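# Hang the marquee roof on its four post spikes

## Task

Using the six arms, set the marquee roof onto its four posts with the ball on its cap facing upward: each corner ring must be pushed fully down over the spike of a different post, and the centre of the roof must hang unsupported. Then open the grippers and pull the arms away; the roof must stay in place without any robot holding it. Everything else on the table should be left undisturbed, since each other item that is shifted, tilted or knocked over counts against you, and pushing any rigid object out of the work area fails the task.

## Robot and tools

Robots: six identical i2rt Big YAM arms named arm1 to arm6. Each has six revolute joints, a two-finger gripper and a wrist camera that, with joints 1 and 6 at zero and the hand level and forward, sits above the hand looking at the fingertips. Reach is roughly 1.0 m from the joint1 axis. Two fixed room cameras exist: cam_high and cam_low.

Scene frame: origin on the floor, +z up, lengths in metres. The tabletop is near z=0.72. Approximate foot positions and facing (degrees counter-clockwise from +x): arm1 (+0.29, +0.65) facing -102; arm2 (-0.22, +0.65) facing -85; arm3 (-0.31, -0.65) facing +99; arm4 (+0.24, -0.65) facing +83; arm5 (-0.70, -0.07) facing +8; arm6 (+0.70, +0.08) facing +166. So arm1 and arm2 sit on the +y side looking toward -y, arm3 and arm4 on the -y side looking toward +y, arm5 at -x looking along +x, arm6 at +x looking along -x. The hand point is midway between the fingertips; the hand's z axis runs along the fingers and its y axis is the direction the fingers open and close.

Tool execute_actions: argument actions is a list containing exactly one action object, or empty to just read state and images. The action is keyed by robot name; under each name goes "joints", a map of absolute joint targets (not offsets) in that robot's own joint space. Keys and ranges: joint1_rad -2.879 to 2.879 (rotates the whole arm about its foot, positive counter-clockwise seen from above, 0 points the arm along its facing direction); joint2_rad 0 to 3.141 (shoulder; 0 has the upper arm pointing back and about level, increasing lifts it up then forward); joint3_rad 0 to 3.019 (elbow; 0 is fully folded, increasing opens it); joint4_rad -1.692 to 1.57 (hand pitch, positive tips fingers up); joint5_rad -1.57 to 1.57 (hand yaw, positive toward the arm's right); joint6_rad -2.094 to 2.094 (hand roll, positive clockwise seen from behind); gripper_m 0 to 0.093 (fingertip gap in metres). Any subset of joints and robots may be given; all start at once and finish independently. Joints you omit may keep driving toward an earlier target. An unknown key or out-of-range value rejects the whole call with no motion. Optional cameras lists which images to return (names above, "all", null, or [] for none).

Tool wait: seconds from 0 to 10, commands nothing, returns state and images. Tool zoom_image: camera name plus region [x0, y0, x1, y1] in pixels of the latest full image (672x504, origin top-left), at most 504x504. Tool read_manual only gives licence text. Tool finished_scene takes the current scene number and ends it permanently; only call it once the roof sits correctly and the arms are clear.

Results: each robot's joint_positions, a pictures line giving the camera order of the images, and joint_status per joint. Done tolerances are about ±0.045, 0.14, 0.09, 0.055, 0.03, 0.035 rad for joints 1-6 and ±0.003 m for the gripper. Status words: off_target (resting away from target and possibly still pushing); contact_stop or time_out (target dropped, joint holds where it stopped, though a timed-out joint may keep pushing toward a nearby target; on_its_own then names it); not_followed (an inter-arm or self-collision check withheld the arm targets, which may be retried on later actions; gripper commands still run); limit_stop_at_motor_heat. on_its_own lists what the call did not command, where held at means the target being held, not the current position. A stop reported in a result cancels the remaining motion calls in that reply.

Calibration: each camera has intrinsics K, distortion D and T_world_to_cam mapping scene-frame points into camera coordinates (OpenCV style); wrist camera poses derive from joint readings and may be somewhat off.

Cautions: the arms do not yield on contact and can press hard; relieve a stuck joint by commanding its reported position. Tiny target changes may produce no motion. A hard squeeze between two robots ends the run, and the collision check ignores fingers, gripper housings and cameras and can react late, so keep arms well separated. Holding loads heats motors; a MOTOR HOT warning appears from 85 °C and at 100 °C the arm goes limp and drops (OVER-TEMPERATURE FAULT). Avoid drops, slips, slams and pushing over the posts or other items; loose objects may occasionally get nudged by outside disturbances. Joints move at different speeds, so the hand can swing along a curved path between postures; plan clearances accordingly.

Each tool is called after "Request:" as a command line: name --argument value for each argument, lists and objects as JSON in quotes; but a table of rows of numbers goes row by row, as --pt "numbers of a row", without its own name.

## Session

Request:
execute_actions --actions '[]'

Scene clock: 0.00 s.
Motor temperatures (°C, as the motors report them): arm1=[22 20 21 22 23 22] | arm2=[23 22 22 21 23 24] | arm3=[20 20 22 21 23 21] | arm4=[20 22 21 23 23 23] | arm5=[20 22 21 23 23 21] | arm6=[21 22 23 23 20 23]
arm1.joint_positions: joint1_rad=+0.250 joint2_rad=+0.416 joint3_rad=+0.550 joint4_rad=-1.257 joint5_rad=+0.191 joint6_rad=-0.399 gripper_m=+0.094
arm1.joint_status: not commanded
arm1.hand: x=+0.2692 y=+0.4624 z=+0.9684 quat_wxyz=(-0.062, -0.524, -0.817, +0.232) (m; scene frame)
arm2.joint_positions: joint1_rad=-0.335 joint2_rad=+0.517 joint3_rad=+0.386 joint4_rad=-1.016 joint5_rad=-0.238 joint6_rad=+0.306 gripper_m=+0.095
arm2.joint_status: not commanded
arm2.hand: x=-0.2217 y=+0.4403 z=+0.9252 quat_wxyz=(-0.227, -0.826, -0.514, +0.047) (m; scene frame)
arm3.joint_positions: joint1_rad=+0.107 joint2_rad=+0.344 joint3_rad=+0.661 joint4_rad=-1.387 joint5_rad=+0.285 joint6_rad=+0.505 gripper_m=+0.094
arm3.joint_status: not commanded
arm3.hand: x=-0.3086 y=-0.4804 z=+1.0339 quat_wxyz=(-0.223, +0.569, -0.770, -0.180) (m; scene frame)
arm4.joint_positions: joint1_rad=-0.210 joint2_rad=+0.454 joint3_rad=+0.469 joint4_rad=-1.103 joint5_rad=-0.136 joint6_rad=-0.543 gripper_m=+0.095
arm4.joint_status: not commanded
arm4.hand: x=+0.2807 y=-0.4454 z=+0.9440 quat_wxyz=(-0.198, +0.771, -0.588, -0.142) (m; scene frame)
arm5.joint_positions: joint1_rad=+0.396 joint2_rad=+0.391 joint3_rad=+0.589 joint4_rad=-1.302 joint5_rad=+0.085 joint6_rad=+0.263 gripper_m=+0.095
arm5.joint_status: not commanded
arm5.hand: x=-0.5355 y=+0.0058 z=+1.0187 quat_wxyz=(-0.235, +0.110, -0.965, -0.048) (m; scene frame)
arm6.joint_positions: joint1_rad=-0.298 joint2_rad=+0.494 joint3_rad=+0.452 joint4_rad=-1.055 joint5_rad=-0.296 joint6_rad=-0.186 gripper_m=+0.095
arm6.joint_status: not commanded
arm6.hand: x=+0.4987 y=+0.1555 z=+0.9369 quat_wxyz=(+0.046, +0.947, -0.157, -0.276) (m; scene frame)
pictures: arm1_cam_wrist, arm2_cam_wrist, arm3_cam_wrist, arm4_cam_wrist, arm5_cam_wrist, arm6_cam_wrist, cam_high, cam_low
Images, in order (width x height): arm1_cam_wrist 672x504, arm2_cam_wrist 672x504, arm3_cam_wrist 672x504, arm4_cam_wrist 672x504, arm5_cam_wrist 672x504, arm6_cam_wrist 672x504, cam_high 672x504, cam_low 672x504.

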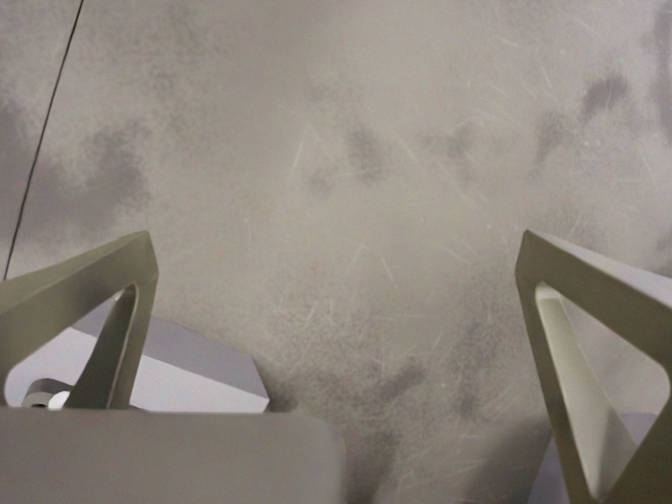

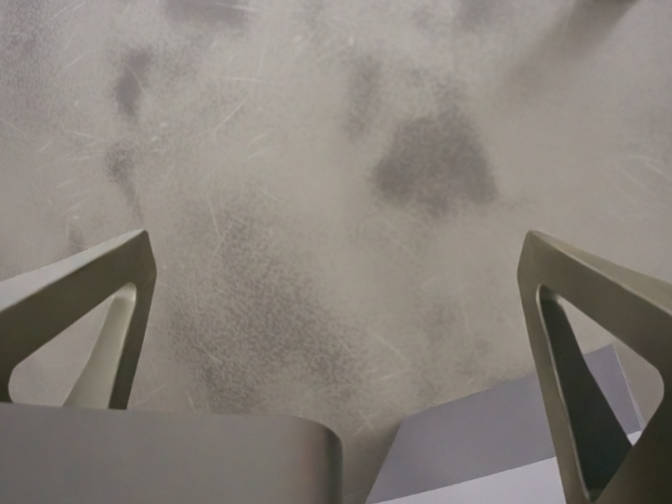

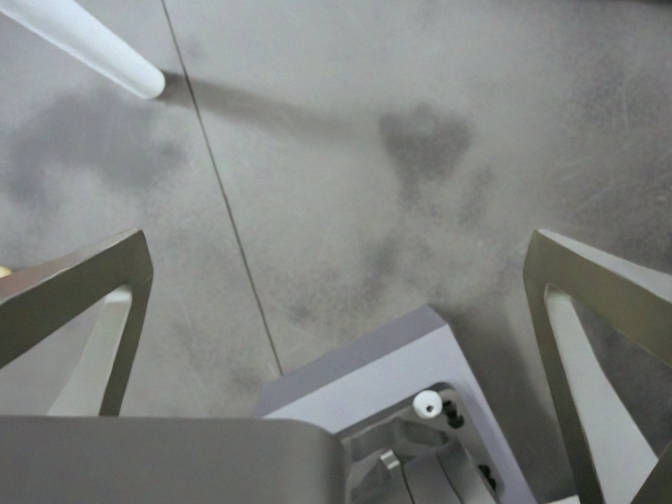

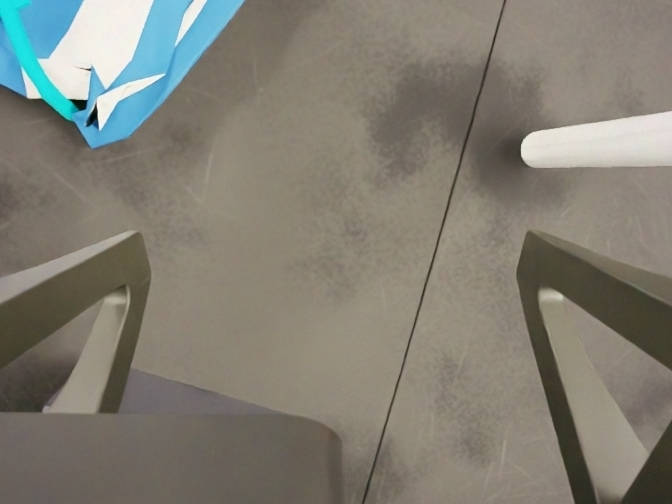

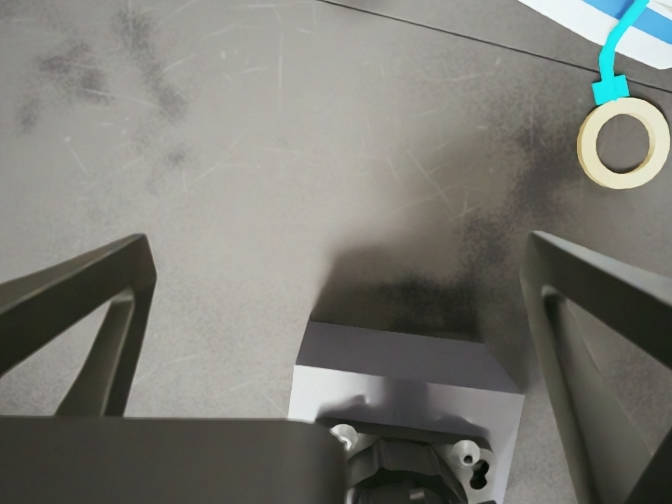

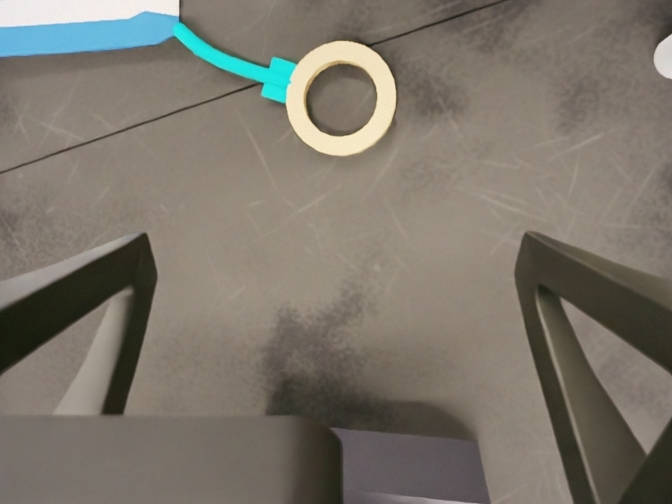

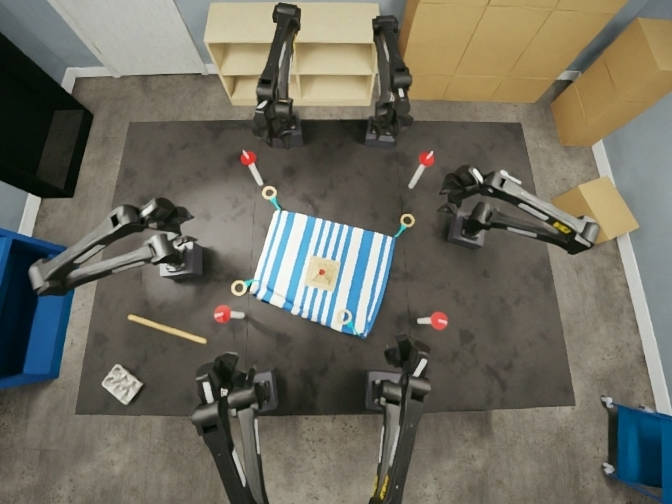

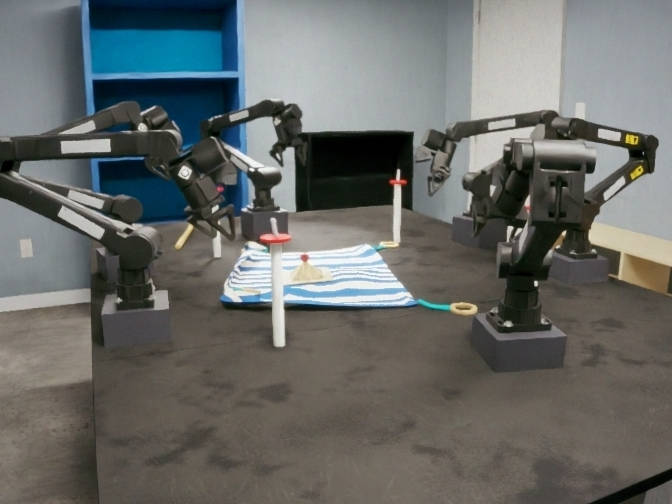

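Request:
zoom_image --camera "cam_high" --region '[200, 140, 460, 350]'

Request:
zoom_image --camera "cam_low" --region '[180, 150, 540, 360]'

Region (200, 140, 460, 350) of cam_high's 672x504 image, scaled by 1.938, with more detail than that image has; it fills the top 407 rows of this view, and the rest is white.

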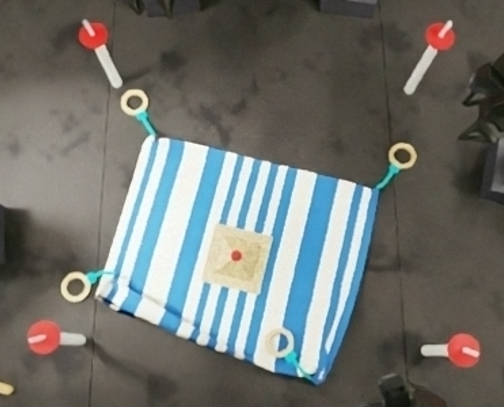

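Region (180, 150, 540, 360) of cam_low's 672x504 image, scaled by 1.400, with more detail than that image has; it fills the top 294 rows of this view, and the rest is white.

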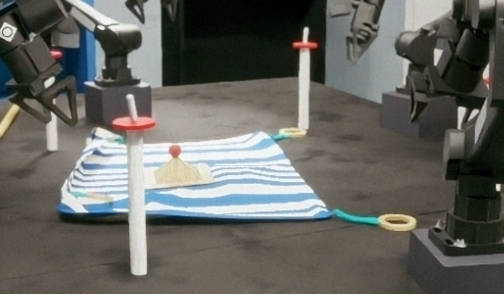

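Request:
execute_actions --actions '[{"arm2":{"joints":{"joint1_rad":-0.12,"joint2_rad":1.52,"joint3_rad":0.836,"joint4_rad":-0.887,"joint5_rad":0,"joint6_rad":-0.66,"gripper_m":0.06}},"arm3":{"joints":{"joint1_rad":-0.25,"joint2_rad":1.8,"joint3_rad":1.21,"joint4_rad":-0.979,"joint5_rad":0,"joint6_rad":0,"gripper_m":0.06}},"arm4":{"joints":{"joint1_rad":0.58,"joint2_rad":1.4,"joint3_rad":0.705,"joint4_rad":-0.876,"joint5_rad":0,"joint6_rad":-0.16,"gripper_m":0.06}},"arm6":{"joints":{"joint1_rad":0.14,"joint2_rad":1.4,"joint3_rad":0.705,"joint4_rad":-0.876,"joint5_rad":0,"joint6_rad":2.03,"gripper_m":0.06}},"arm5":{"joints":{"joint1_rad":0.9}},"arm1":{"joints":{"joint1_rad":-0.1,"joint2_rad":0.2}}}]' --cameras '[]'

Request:
execute_actions --actions '[{"arm2":{"joints":{"joint1_rad":-0.28}},"arm3":{"joints":{"joint1_rad":0.01,"joint6_rad":-1.69}}}]' --cameras '["arm2_cam_wrist","arm3_cam_wrist","arm4_cam_wrist","arm6_cam_wrist","cam_high"]'

Scene clock: 20.53 s.
Motor temperatures (°C, as the motors report them): arm1=[22 20 27 22 23 22] | arm2=[23 22 28 21 23 24] | arm3=[20 20 28 21 23 21] | arm4=[20 22 27 23 23 23] | arm5=[20 22 28 23 23 21] | arm6=[21 22 28 23 20 23]
arm1.joint_positions: joint1_rad=-0.092 joint2_rad=+0.205 joint3_rad=+0.550 joint4_rad=-1.257 joint5_rad=+0.191 joint6_rad=-0.399 gripper_m=+0.094
arm1.joint_status: all done
arm1.hand: x=+0.2101 y=+0.4928 z=+1.0008 quat_wxyz=(-0.067, -0.645, -0.688, +0.326) (m; scene frame)
arm2.joint_positions: joint1_rad=-0.130 joint2_rad=+1.514 joint3_rad=+0.817 joint4_rad=-0.891 joint5_rad=-0.004 joint6_rad=-0.647 gripper_m=+0.060
arm2.joint_status: all done
arm2.hand: x=-0.2181 y=+0.2932 z=+0.8366 quat_wxyz=(+0.004, -0.443, -0.896, -0.017) (m; scene frame)
arm3.joint_positions: joint1_rad=-0.246 joint2_rad=+1.791 joint3_rad=+1.204 joint4_rad=-0.984 joint5_rad=+0.004 joint6_rad=+0.008 gripper_m=+0.060
arm3.joint_status: all done
arm3.hand: x=-0.2750 y=-0.1630 z=+0.8346 quat_wxyz=(-0.005, +0.679, -0.734, -0.005) (m; scene frame)
arm4.joint_positions: joint1_rad=+0.576 joint2_rad=+1.390 joint3_rad=+0.690 joint4_rad=-0.882 joint5_rad=+0.000 joint6_rad=-0.175 gripper_m=+0.060
arm4.joint_status: all done
arm4.hand: x=+0.0983 y=-0.3743 z=+0.8191 quat_wxyz=(+0.006, +0.896, -0.443, +0.008) (m; scene frame)
arm5.joint_positions: joint1_rad=+0.891 joint2_rad=+0.391 joint3_rad=+0.589 joint4_rad=-1.302 joint5_rad=+0.085 joint6_rad=+0.263 gripper_m=+0.095
arm5.joint_status: all done
arm5.hand: x=-0.5916 y=+0.0760 z=+1.0180 quat_wxyz=(-0.216, +0.344, -0.908, -0.101) (m; scene frame)
arm6.joint_positions: joint1_rad=+0.135 joint2_rad=+1.398 joint3_rad=+0.691 joint4_rad=-0.878 joint5_rad=-0.003 joint6_rad=+2.020 gripper_m=+0.060
arm6.joint_status: all done
arm6.hand: x=+0.3933 y=+0.1272 z=+0.8180 quat_wxyz=(+0.001, +0.466, -0.885, +0.002) (m; scene frame)
pictures: none
No camera images: the call's "cameras" was empty. Leave "cameras" out to get every camera's image.

Scene clock: 22.77 s.
Motor temperatures (°C, as the motors report them): arm1=[22 20 27 22 23 22] | arm2=[23 22 28 21 23 24] | arm3=[20 20 28 21 23 21] | arm4=[20 22 27 23 23 23] | arm5=[20 22 28 23 23 21] | arm6=[21 22 28 23 20 23]
arm1.joint_positions: joint1_rad=-0.092 joint2_rad=+0.205 joint3_rad=+0.550 joint4_rad=-1.257 joint5_rad=+0.191 joint6_rad=-0.399 gripper_m=+0.094
arm1.joint_status: not commanded
arm1.hand: x=+0.2101 y=+0.4928 z=+1.0008 quat_wxyz=(-0.067, -0.645, -0.688, +0.326) (m; scene frame)
arm2.joint_positions: joint1_rad=-0.282 joint2_rad=+1.514 joint3_rad=+0.817 joint4_rad=-0.891 joint5_rad=-0.001 joint6_rad=-0.648 gripper_m=+0.060
arm2.joint_status: all done
arm2.hand: x=-0.2723 y=+0.2970 z=+0.8365 quat_wxyz=(+0.005, -0.509, -0.860, -0.017) (m; scene frame)
arm3.joint_positions: joint1_rad=+0.013 joint2_rad=+1.791 joint3_rad=+1.204 joint4_rad=-0.984 joint5_rad=+0.000 joint6_rad=-1.682 gripper_m=+0.060
arm3.joint_status: all done
arm3.hand: x=-0.4014 y=-0.1704 z=+0.8350 quat_wxyz=(-0.007, +0.989, +0.150, -0.001) (m; scene frame)
arm4.joint_positions: joint1_rad=+0.576 joint2_rad=+1.390 joint3_rad=+0.690 joint4_rad=-0.882 joint5_rad=+0.000 joint6_rad=-0.175 gripper_m=+0.060
arm4.joint_status: not commanded
arm4.hand: x=+0.0983 y=-0.3743 z=+0.8191 quat_wxyz=(+0.006, +0.896, -0.443, +0.008) (m; scene frame)
arm5.joint_positions: joint1_rad=+0.891 joint2_rad=+0.391 joint3_rad=+0.589 joint4_rad=-1.302 joint5_rad=+0.085 joint6_rad=+0.263 gripper_m=+0.095
arm5.joint_status: not commanded
arm5.hand: x=-0.5916 y=+0.0760 z=+1.0180 quat_wxyz=(-0.216, +0.344, -0.908, -0.101) (m; scene frame)
arm6.joint_positions: joint1_rad=+0.135 joint2_rad=+1.398 joint3_rad=+0.691 joint4_rad=-0.878 joint5_rad=-0.003 joint6_rad=+2.021 gripper_m=+0.060
arm6.joint_status: not commanded
arm6.hand: x=+0.3933 y=+0.1272 z=+0.8180 quat_wxyz=(+0.001, +0.465, -0.885, +0.002) (m; scene frame)
pictures: arm2_cam_wrist, arm3_cam_wrist, arm4_cam_wrist, arm6_cam_wrist, cam_high
camera_calibration (this result's frames):
arm2_cam_wrist: T_world_to_cam=[[-0.871221, -0.489592, -0.0356966, -0.0611705], [-0.40928, 0.684306, 0.603503, -0.812228], [-0.271043, 0.540394, -0.796561, 0.5519], [0, 0, 0, 1]] pos_world=[-0.236133, 0.22762, 0.927621]
arm3_cam_wrist: T_world_to_cam=[[-0.291798, 0.956462, 0.00593226, 0.0377561], [0.773399, 0.232291, 0.589827, -0.140232], [0.562768, 0.176698, -0.807508, 1.05161], [0, 0, 0, 1]] pos_world=[-0.472339, -0.189355, 0.931669]
arm4_cam_wrist: T_world_to_cam=[[0.789825, 0.613332, 0.000337282, 0.150095], [0.486625, -0.62699, 0.608342, -0.77693], [0.373327, -0.480319, -0.793675, 0.557738], [0, 0, 0, 1]] pos_world=[0.0513057, -0.311293, 0.915251]
arm6_cam_wrist: T_world_to_cam=[[0.824339, -0.56607, 0.00552365, -0.258657], [-0.461533, -0.666393, 0.585583, -0.208966], [-0.3278, -0.485268, -0.810594, 0.980385], [0, 0, 0, 1]] pos_world=[0.438146, 0.190078, 0.918489]
Images, in order (width x height): arm2_cam_wrist 672x504, arm3_cam_wrist 672x504, arm4_cam_wrist 672x504, arm6_cam_wrist 672x504, cam_high 672x504.

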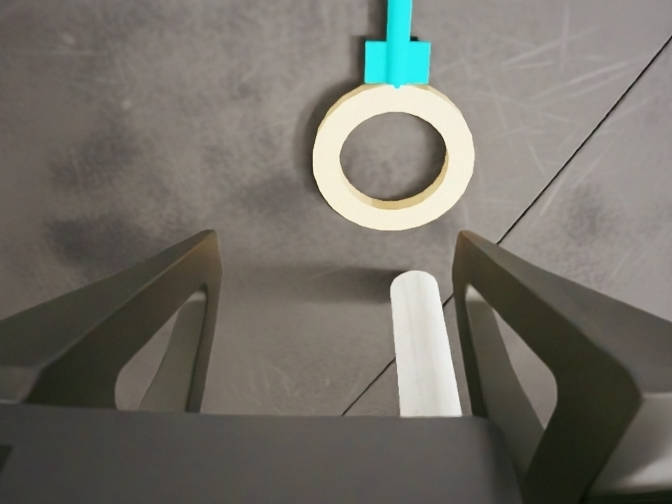

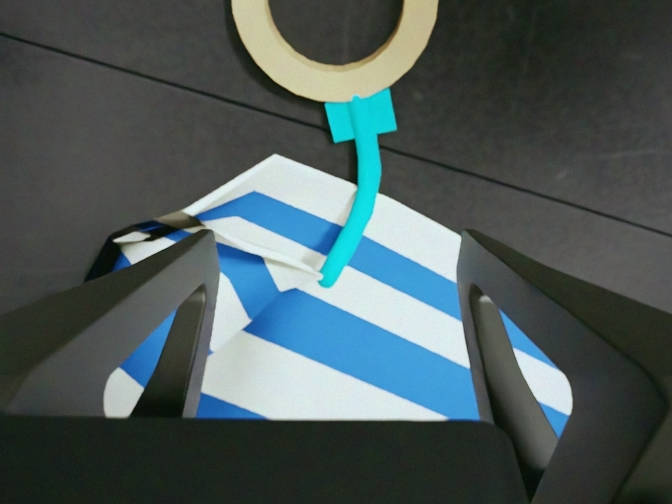

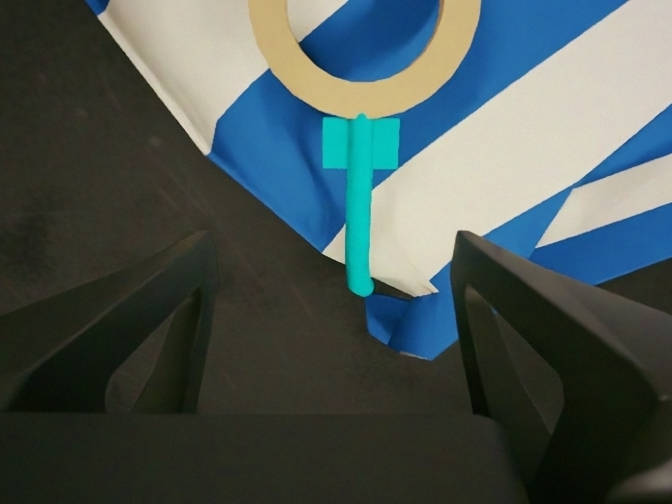

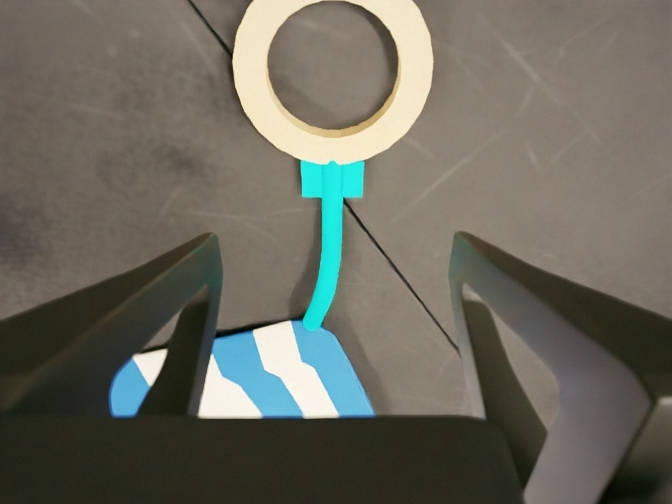

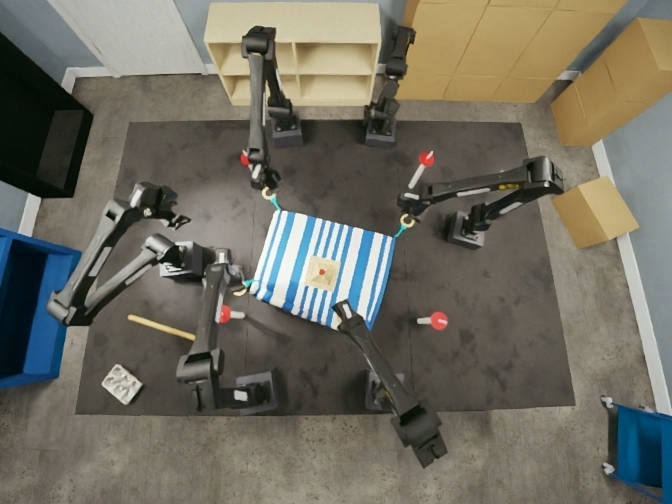

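Request:
execute_actions --actions '[{"arm2":{"joints":{"joint2_rad":1.747,"joint3_rad":0.861,"joint4_rad":-0.685,"gripper_m":0.05}},"arm3":{"joints":{"joint1_rad":-0.015,"joint2_rad":1.956,"joint3_rad":1.207,"joint4_rad":-0.822,"joint6_rad":-1.9,"gripper_m":0.05}},"arm4":{"joints":{"joint1_rad":0.54,"joint2_rad":1.47,"joint3_rad":0.671,"joint4_rad":-0.772,"joint6_rad":-0.21,"gripper_m":0.05}},"arm6":{"joints":{"joint1_rad":0.22,"joint2_rad":1.573,"joint3_rad":0.675,"joint4_rad":-0.673,"joint6_rad":2.09,"gripper_m":0.05}}}]' --cameras '["arm2_cam_wrist","arm3_cam_wrist","arm4_cam_wrist","arm6_cam_wrist"]'

Scene clock: 28.03 s.
Motor temperatures (°C, as the motors report them): arm1=[22 20 28 22 23 22] | arm2=[23 22 28 21 23 24] | arm3=[20 21 28 21 23 21] | arm4=[20 23 26 23 23 23] | arm5=[20 22 29 23 23 21] | arm6=[21 23 27 23 20 23]
arm1.joint_positions: joint1_rad=-0.092 joint2_rad=+0.205 joint3_rad=+0.550 joint4_rad=-1.257 joint5_rad=+0.191 joint6_rad=-0.399 gripper_m=+0.094
arm1.joint_status: not commanded
arm1.hand: x=+0.2101 y=+0.4928 z=+1.0008 quat_wxyz=(-0.067, -0.645, -0.688, +0.326) (m; scene frame)
arm2.joint_positions: joint1_rad=-0.282 joint2_rad=+1.753 joint3_rad=+0.837 joint4_rad=-0.698 joint5_rad=-0.001 joint6_rad=-0.648 gripper_m=+0.050
arm2.joint_status: all done
arm2.hand: x=-0.2753 y=+0.2756 z=+0.7570 quat_wxyz=(+0.010, -0.509, -0.860, -0.028) (m; scene frame)
arm3.joint_positions: joint1_rad=-0.010 joint2_rad=+1.964 joint3_rad=+1.204 joint4_rad=-0.838 joint5_rad=+0.000 joint6_rad=-1.892 gripper_m=+0.050
arm3.joint_status: all done
arm3.hand: x=-0.3925 y=-0.1566 z=+0.7524 quat_wxyz=(+0.007, +0.970, +0.241, -0.001) (m; scene frame)
arm4.joint_positions: joint1_rad=+0.549 joint2_rad=+1.461 joint3_rad=+0.683 joint4_rad=-0.788 joint5_rad=+0.000 joint6_rad=-0.194 gripper_m=+0.050
arm4.joint_status: all done
arm4.hand: x=+0.1011 y=-0.3605 z=+0.7962 quat_wxyz=(+0.001, +0.894, -0.447, +0.001) (m; scene frame)
arm5.joint_positions: joint1_rad=+0.891 joint2_rad=+0.391 joint3_rad=+0.589 joint4_rad=-1.302 joint5_rad=+0.085 joint6_rad=+0.263 gripper_m=+0.095
arm5.joint_status: not commanded
arm5.hand: x=-0.5916 y=+0.0760 z=+1.0180 quat_wxyz=(-0.216, +0.344, -0.908, -0.101) (m; scene frame)
arm6.joint_positions: joint1_rad=+0.217 joint2_rad=+1.579 joint3_rad=+0.675 joint4_rad=-0.684 joint5_rad=-0.002 joint6_rad=+2.080 gripper_m=+0.050
arm6.joint_status: all done
arm6.hand: x=+0.3755 y=+0.1031 z=+0.7594 quat_wxyz=(-0.001, +0.475, -0.880, +0.002) (m; scene frame)
pictures: arm2_cam_wrist, arm3_cam_wrist, arm4_cam_wrist, arm6_cam_wrist
camera_calibration (this result's frames):
arm2_cam_wrist: T_world_to_cam=[[-0.871054, -0.488598, -0.0503808, -0.0662791], [-0.411445, 0.669768, 0.618162, -0.758535], [-0.268289, 0.559181, -0.784435, 0.485774], [0, 0, 0, 1]] pos_world=[-0.2395, 0.204023, 0.846616]
arm3_cam_wrist: T_world_to_cam=[[-0.464792, 0.885174, -0.0208648, -0.0312795], [0.712446, 0.387879, 0.584782, -0.0974134], [0.525727, 0.256937, -0.810922, 0.978073], [0, 0, 0, 1]] pos_world=[-0.459336, -0.185831, 0.849454]
arm4_cam_wrist: T_world_to_cam=[[0.794956, 0.606658, 0.00348642, 0.133971], [0.485719, -0.639902, 0.595485, -0.749992], [0.363486, -0.47169, -0.803359, 0.55706], [0, 0, 0, 1]] pos_world=[0.0553013, -0.298436, 0.893661]
arm6_cam_wrist: T_world_to_cam=[[0.836638, -0.547707, 0.00738944, -0.265169], [-0.448889, -0.677835, 0.58227, -0.199973], [-0.313905, -0.490466, -0.812962, 0.91247], [0, 0, 0, 1]] pos_world=[0.418513, 0.166753, 0.860201]
Images, in order (width x height): arm2_cam_wrist 672x504, arm3_cam_wrist 672x504, arm4_cam_wrist 672x504, arm6_cam_wrist 672x504.

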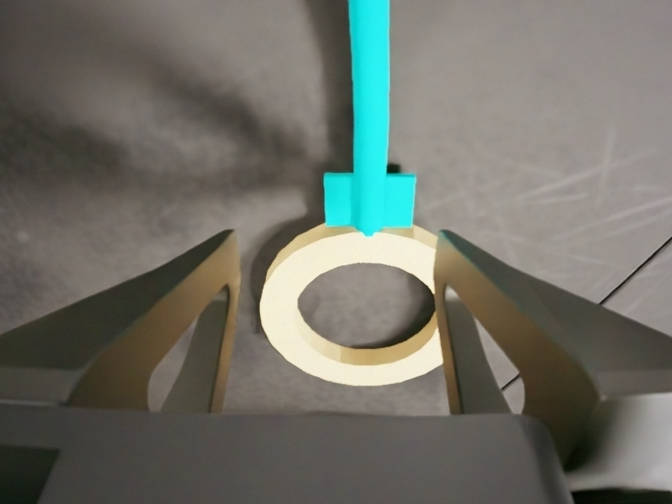

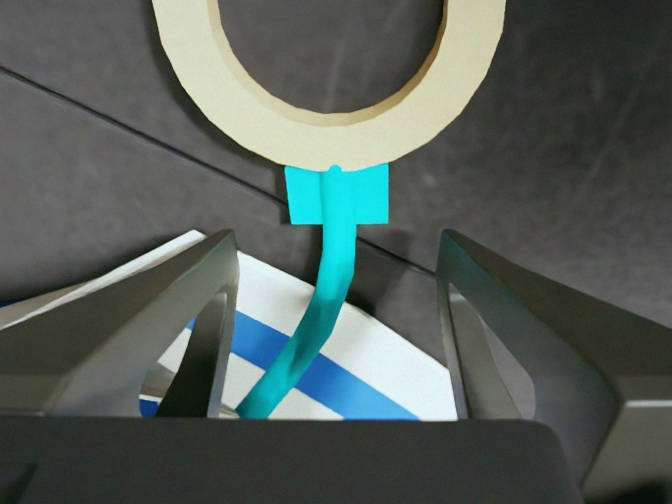

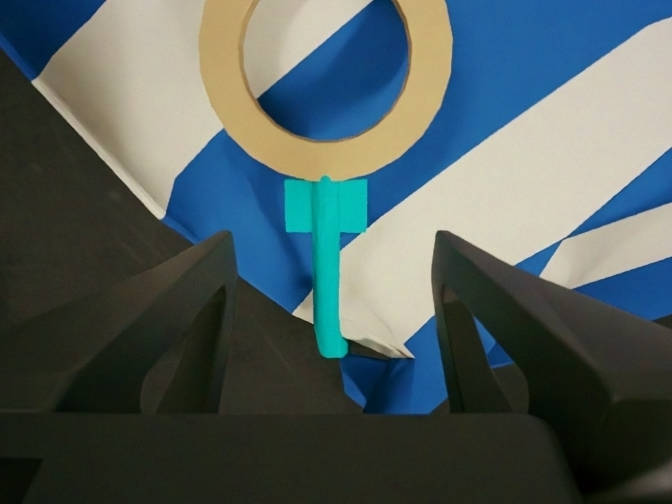

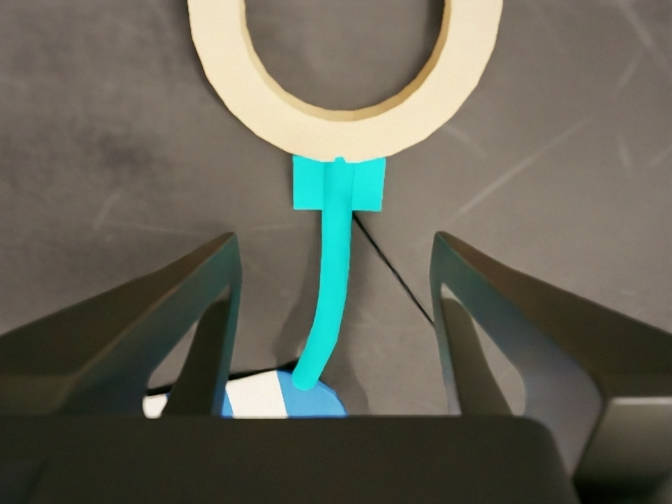

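Request:
execute_actions --actions '[{"arm2":{"joints":{"joint1_rad":-0.295,"joint2_rad":1.84,"joint4_rad":-0.573}},"arm3":{"joints":{"joint1_rad":0.0,"joint2_rad":2.003,"joint4_rad":-0.79}},"arm4":{"joints":{"joint2_rad":1.572,"joint3_rad":0.645,"joint4_rad":-0.68}},"arm6":{"joints":{"joint1_rad":0.203,"joint2_rad":1.662,"joint4_rad":-0.622}}}]' --cameras '["arm2_cam_wrist","arm3_cam_wrist","arm4_cam_wrist","arm6_cam_wrist"]'

Scene clock: 31.70 s.
Motor temperatures (°C, as the motors report them): arm1=[22 20 28 22 23 22] | arm2=[23 23 28 21 23 24] | arm3=[20 21 27 21 23 21] | arm4=[20 23 26 23 23 23] | arm5=[20 22 29 23 23 21] | arm6=[21 23 27 23 20 23]
arm1.joint_positions: joint1_rad=-0.092 joint2_rad=+0.205 joint3_rad=+0.550 joint4_rad=-1.257 joint5_rad=+0.191 joint6_rad=-0.399 gripper_m=+0.094
arm1.joint_status: not commanded
arm1.hand: x=+0.2101 y=+0.4928 z=+1.0008 quat_wxyz=(-0.067, -0.645, -0.688, +0.326) (m; scene frame)
arm2.joint_positions: joint1_rad=-0.282 joint2_rad=+1.827 joint3_rad=+0.840 joint4_rad=-0.586 joint5_rad=-0.001 joint6_rad=-0.649 gripper_m=+0.050
arm2.joint_status: all done
arm2.hand: x=-0.2777 y=+0.2621 z=+0.7297 quat_wxyz=(+0.002, -0.510, -0.860, -0.009) (m; scene frame)
arm3.joint_positions: joint1_rad=-0.010 joint2_rad=+1.982 joint3_rad=+1.204 joint4_rad=-0.806 joint5_rad=+0.000 joint6_rad=-1.892 gripper_m=+0.050
arm3.joint_status: all done
arm3.hand: x=-0.3933 y=-0.1520 z=+0.7439 quat_wxyz=(+0.000, +0.970, +0.242, -0.001) (m; scene frame)
arm4.joint_positions: joint1_rad=+0.549 joint2_rad=+1.567 joint3_rad=+0.654 joint4_rad=-0.695 joint5_rad=+0.000 joint6_rad=-0.194 gripper_m=+0.050
arm4.joint_status: all done
arm4.hand: x=+0.1050 y=-0.3686 z=+0.7573 quat_wxyz=(+0.014, +0.894, -0.447, +0.018) (m; scene frame)
arm5.joint_positions: joint1_rad=+0.891 joint2_rad=+0.391 joint3_rad=+0.589 joint4_rad=-1.302 joint5_rad=+0.085 joint6_rad=+0.263 gripper_m=+0.095
arm5.joint_status: not commanded
arm5.hand: x=-0.5916 y=+0.0760 z=+1.0180 quat_wxyz=(-0.216, +0.344, -0.908, -0.101) (m; scene frame)
arm6.joint_positions: joint1_rad=+0.214 joint2_rad=+1.662 joint3_rad=+0.675 joint4_rad=-0.631 joint5_rad=-0.002 joint6_rad=+2.081 gripper_m=+0.050
arm6.joint_status: all done
arm6.hand: x=+0.3771 y=+0.1041 z=+0.7340 quat_wxyz=(-0.013, +0.473, -0.881, +0.010) (m; scene frame)
pictures: arm2_cam_wrist, arm3_cam_wrist, arm4_cam_wrist, arm6_cam_wrist
camera_calibration (this result's frames):
arm2_cam_wrist: T_world_to_cam=[[-0.871498, -0.489742, -0.0253559, -0.0943526], [-0.407345, 0.694145, 0.593492, -0.720801], [-0.273058, 0.527556, -0.80444, 0.492803], [0, 0, 0, 1]] pos_world=[-0.241279, 0.19415, 0.821828]
arm3_cam_wrist: T_world_to_cam=[[-0.465147, 0.885205, -0.00709193, -0.0462778], [0.713718, 0.379751, 0.588554, -0.0971945], [0.523684, 0.268703, -0.808427, 0.969516], [0, 0, 0, 1]] pos_world=[-0.459877, -0.182636, 0.840658]
arm4_cam_wrist: T_world_to_cam=[[0.79498, 0.606614, -0.00512663, 0.142414], [0.474361, -0.616347, 0.628568, -0.749068], [0.378139, -0.502131, -0.777738, 0.48835], [0, 0, 0, 1]] pos_world=[0.0574487, -0.30286, 0.851379]
arm6_cam_wrist: T_world_to_cam=[[0.833959, -0.550815, 0.0333881, -0.283607], [-0.468545, -0.674839, 0.570139, -0.167804], [-0.291509, -0.491116, -0.82087, 0.890281], [0, 0, 0, 1]] pos_world=[0.417418, 0.167777, 0.835945]
Images, in order (width x height): arm2_cam_wrist 672x504, arm3_cam_wrist 672x504, arm4_cam_wrist 672x504, arm6_cam_wrist 672x504.

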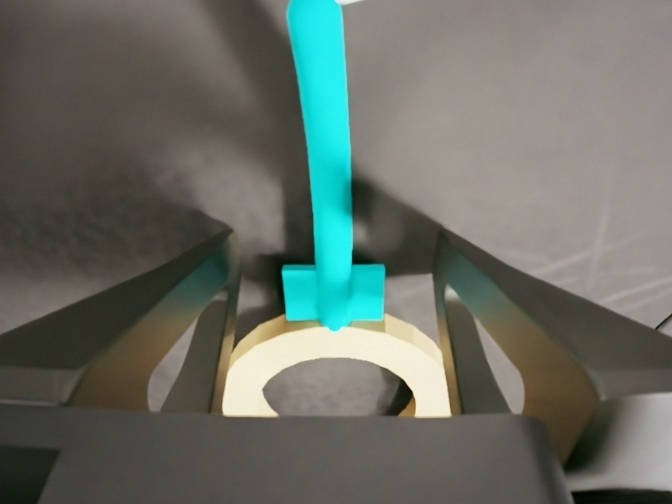

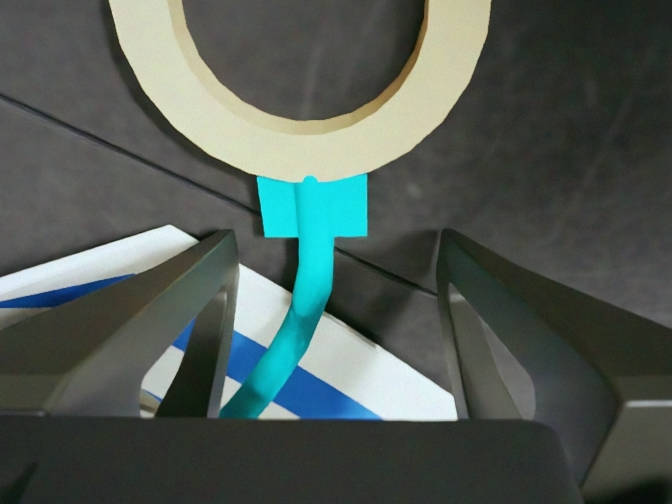

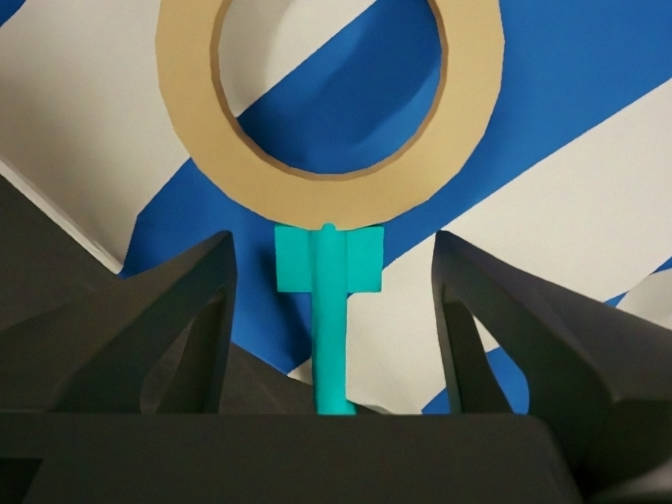

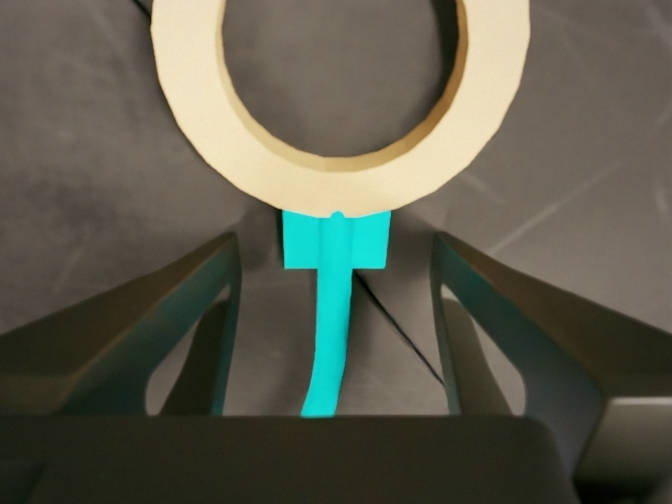

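Request:
execute_actions --actions '[{"arm2":{"joints":{"joint1_rad":-0.312,"joint2_rad":1.83,"joint4_rad":-0.625}},"arm3":{"joints":{"joint1_rad":0.02,"joint2_rad":2.015}},"arm4":{"joints":{"gripper_m":0.01}},"arm6":{"joints":{"gripper_m":0.01}}}]' --cameras '["arm2_cam_wrist","arm3_cam_wrist","arm4_cam_wrist","arm6_cam_wrist"]'

Scene clock: 34.00 s.
Motor temperatures (°C, as the motors report them): arm1=[22 20 28 22 23 22] | arm2=[23 23 27 21 23 24] | arm3=[20 21 27 21 23 21] | arm4=[20 23 25 23 23 23] | arm5=[20 22 30 23 23 21] | arm6=[21 23 26 23 20 23]
arm1.joint_positions: joint1_rad=-0.092 joint2_rad=+0.205 joint3_rad=+0.550 joint4_rad=-1.257 joint5_rad=+0.191 joint6_rad=-0.399 gripper_m=+0.094
arm1.joint_status: not commanded
arm1.hand: x=+0.2101 y=+0.4928 z=+1.0008 quat_wxyz=(-0.067, -0.645, -0.688, +0.326) (m; scene frame)
arm2.joint_positions: joint1_rad=-0.299 joint2_rad=+1.827 joint3_rad=+0.840 joint4_rad=-0.610 joint5_rad=-0.001 joint6_rad=-0.649 gripper_m=+0.050
arm2.joint_status: all done
arm2.hand: x=-0.2832 y=+0.2691 z=+0.7299 quat_wxyz=(+0.007, -0.516, -0.856, -0.021) (m; scene frame)
arm3.joint_positions: joint1_rad=+0.015 joint2_rad=+1.991 joint3_rad=+1.204 joint4_rad=-0.806 joint5_rad=+0.000 joint6_rad=-1.892 gripper_m=+0.050
arm3.joint_status: all done
arm3.hand: x=-0.4054 y=-0.1560 z=+0.7393 quat_wxyz=(+0.004, +0.967, +0.254, -0.001) (m; scene frame)
arm4.joint_positions: joint1_rad=+0.549 joint2_rad=+1.567 joint3_rad=+0.654 joint4_rad=-0.695 joint5_rad=+0.000 joint6_rad=-0.195 gripper_m=+0.022
arm4.joint_status: gripper_m off_target (ended at +0.022, target +0.010)
arm4.hand: x=+0.1050 y=-0.3686 z=+0.7573 quat_wxyz=(+0.014, +0.894, -0.447, +0.018) (m; scene frame)
arm5.joint_positions: joint1_rad=+0.891 joint2_rad=+0.391 joint3_rad=+0.589 joint4_rad=-1.302 joint5_rad=+0.085 joint6_rad=+0.263 gripper_m=+0.095
arm5.joint_status: not commanded
arm5.hand: x=-0.5916 y=+0.0760 z=+1.0180 quat_wxyz=(-0.216, +0.344, -0.908, -0.101) (m; scene frame)
arm6.joint_positions: joint1_rad=+0.214 joint2_rad=+1.662 joint3_rad=+0.675 joint4_rad=-0.631 joint5_rad=-0.002 joint6_rad=+2.081 gripper_m=+0.020
arm6.joint_status: gripper_m off_target (ended at +0.020, target +0.010)
arm6.hand: x=+0.3771 y=+0.1041 z=+0.7340 quat_wxyz=(-0.013, +0.473, -0.881, +0.010) (m; scene frame)
pictures: arm2_cam_wrist, arm3_cam_wrist, arm4_cam_wrist, arm6_cam_wrist
camera_calibration (this result's frames):
arm2_cam_wrist: T_world_to_cam=[[-0.879277, -0.47462, -0.0400922, -0.0912967], [-0.398158, 0.686201, 0.608769, -0.734403], [-0.261422, 0.55124, -0.792334, 0.475858], [0, 0, 0, 1]] pos_world=[-0.248283, 0.198305, 0.82046]
arm3_cam_wrist: T_world_to_cam=[[-0.487263, 0.873102, -0.0163559, -0.0523862], [0.702438, 0.403008, 0.586656, -0.0838779], [0.518802, 0.274367, -0.809671, 0.973027], [0, 0, 0, 1]] pos_world=[-0.471415, -0.187424, 0.836183]
arm4_cam_wrist: T_world_to_cam=[[0.794749, 0.606917, -0.00514376, 0.142562], [0.474605, -0.616161, 0.628566, -0.749023], [0.378318, -0.501993, -0.77774, 0.488384], [0, 0, 0, 1]] pos_world=[0.0574251, -0.302878, 0.851379]
arm6_cam_wrist: T_world_to_cam=[[0.833959, -0.550815, 0.0333881, -0.283607], [-0.468545, -0.674839, 0.570139, -0.167804], [-0.291509, -0.491116, -0.82087, 0.890281], [0, 0, 0, 1]] pos_world=[0.417418, 0.167777, 0.835945]
Images, in order (width x height): arm2_cam_wrist 672x504, arm3_cam_wrist 672x504, arm4_cam_wrist 672x504, arm6_cam_wrist 672x504.

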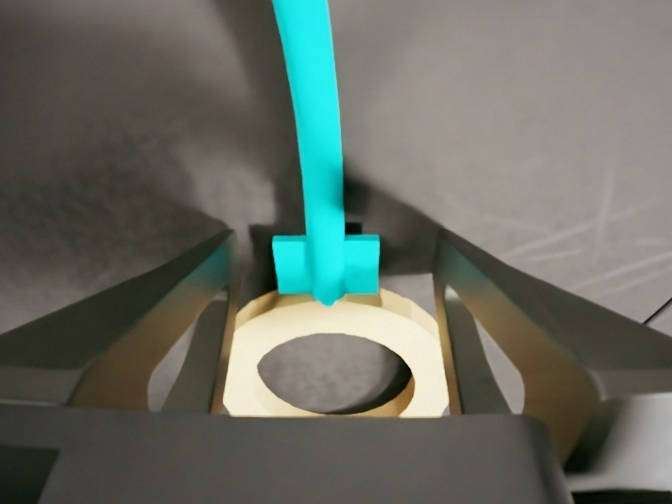

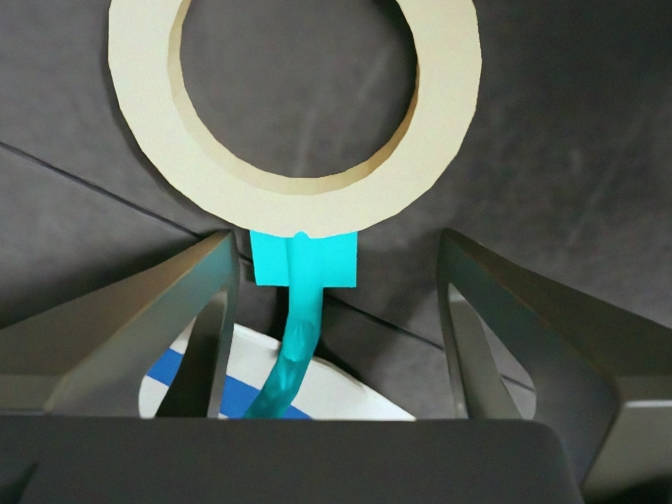

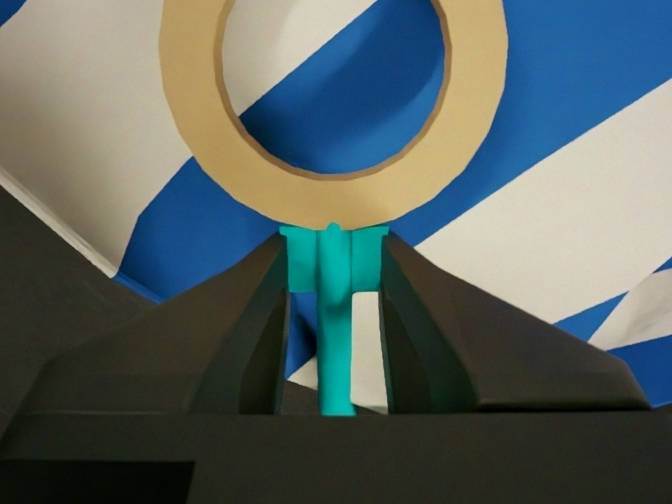

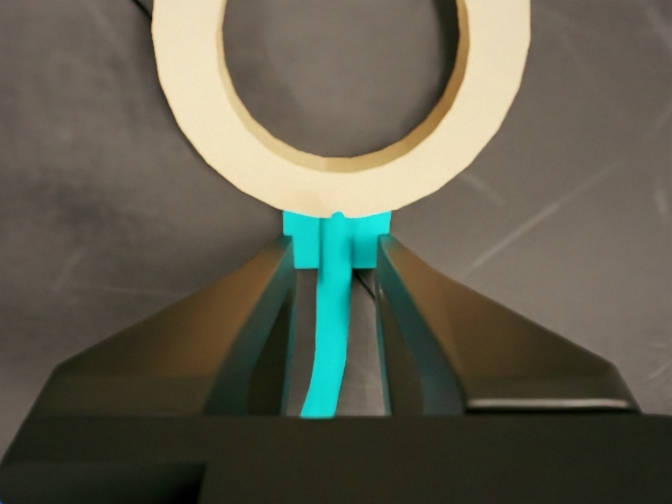

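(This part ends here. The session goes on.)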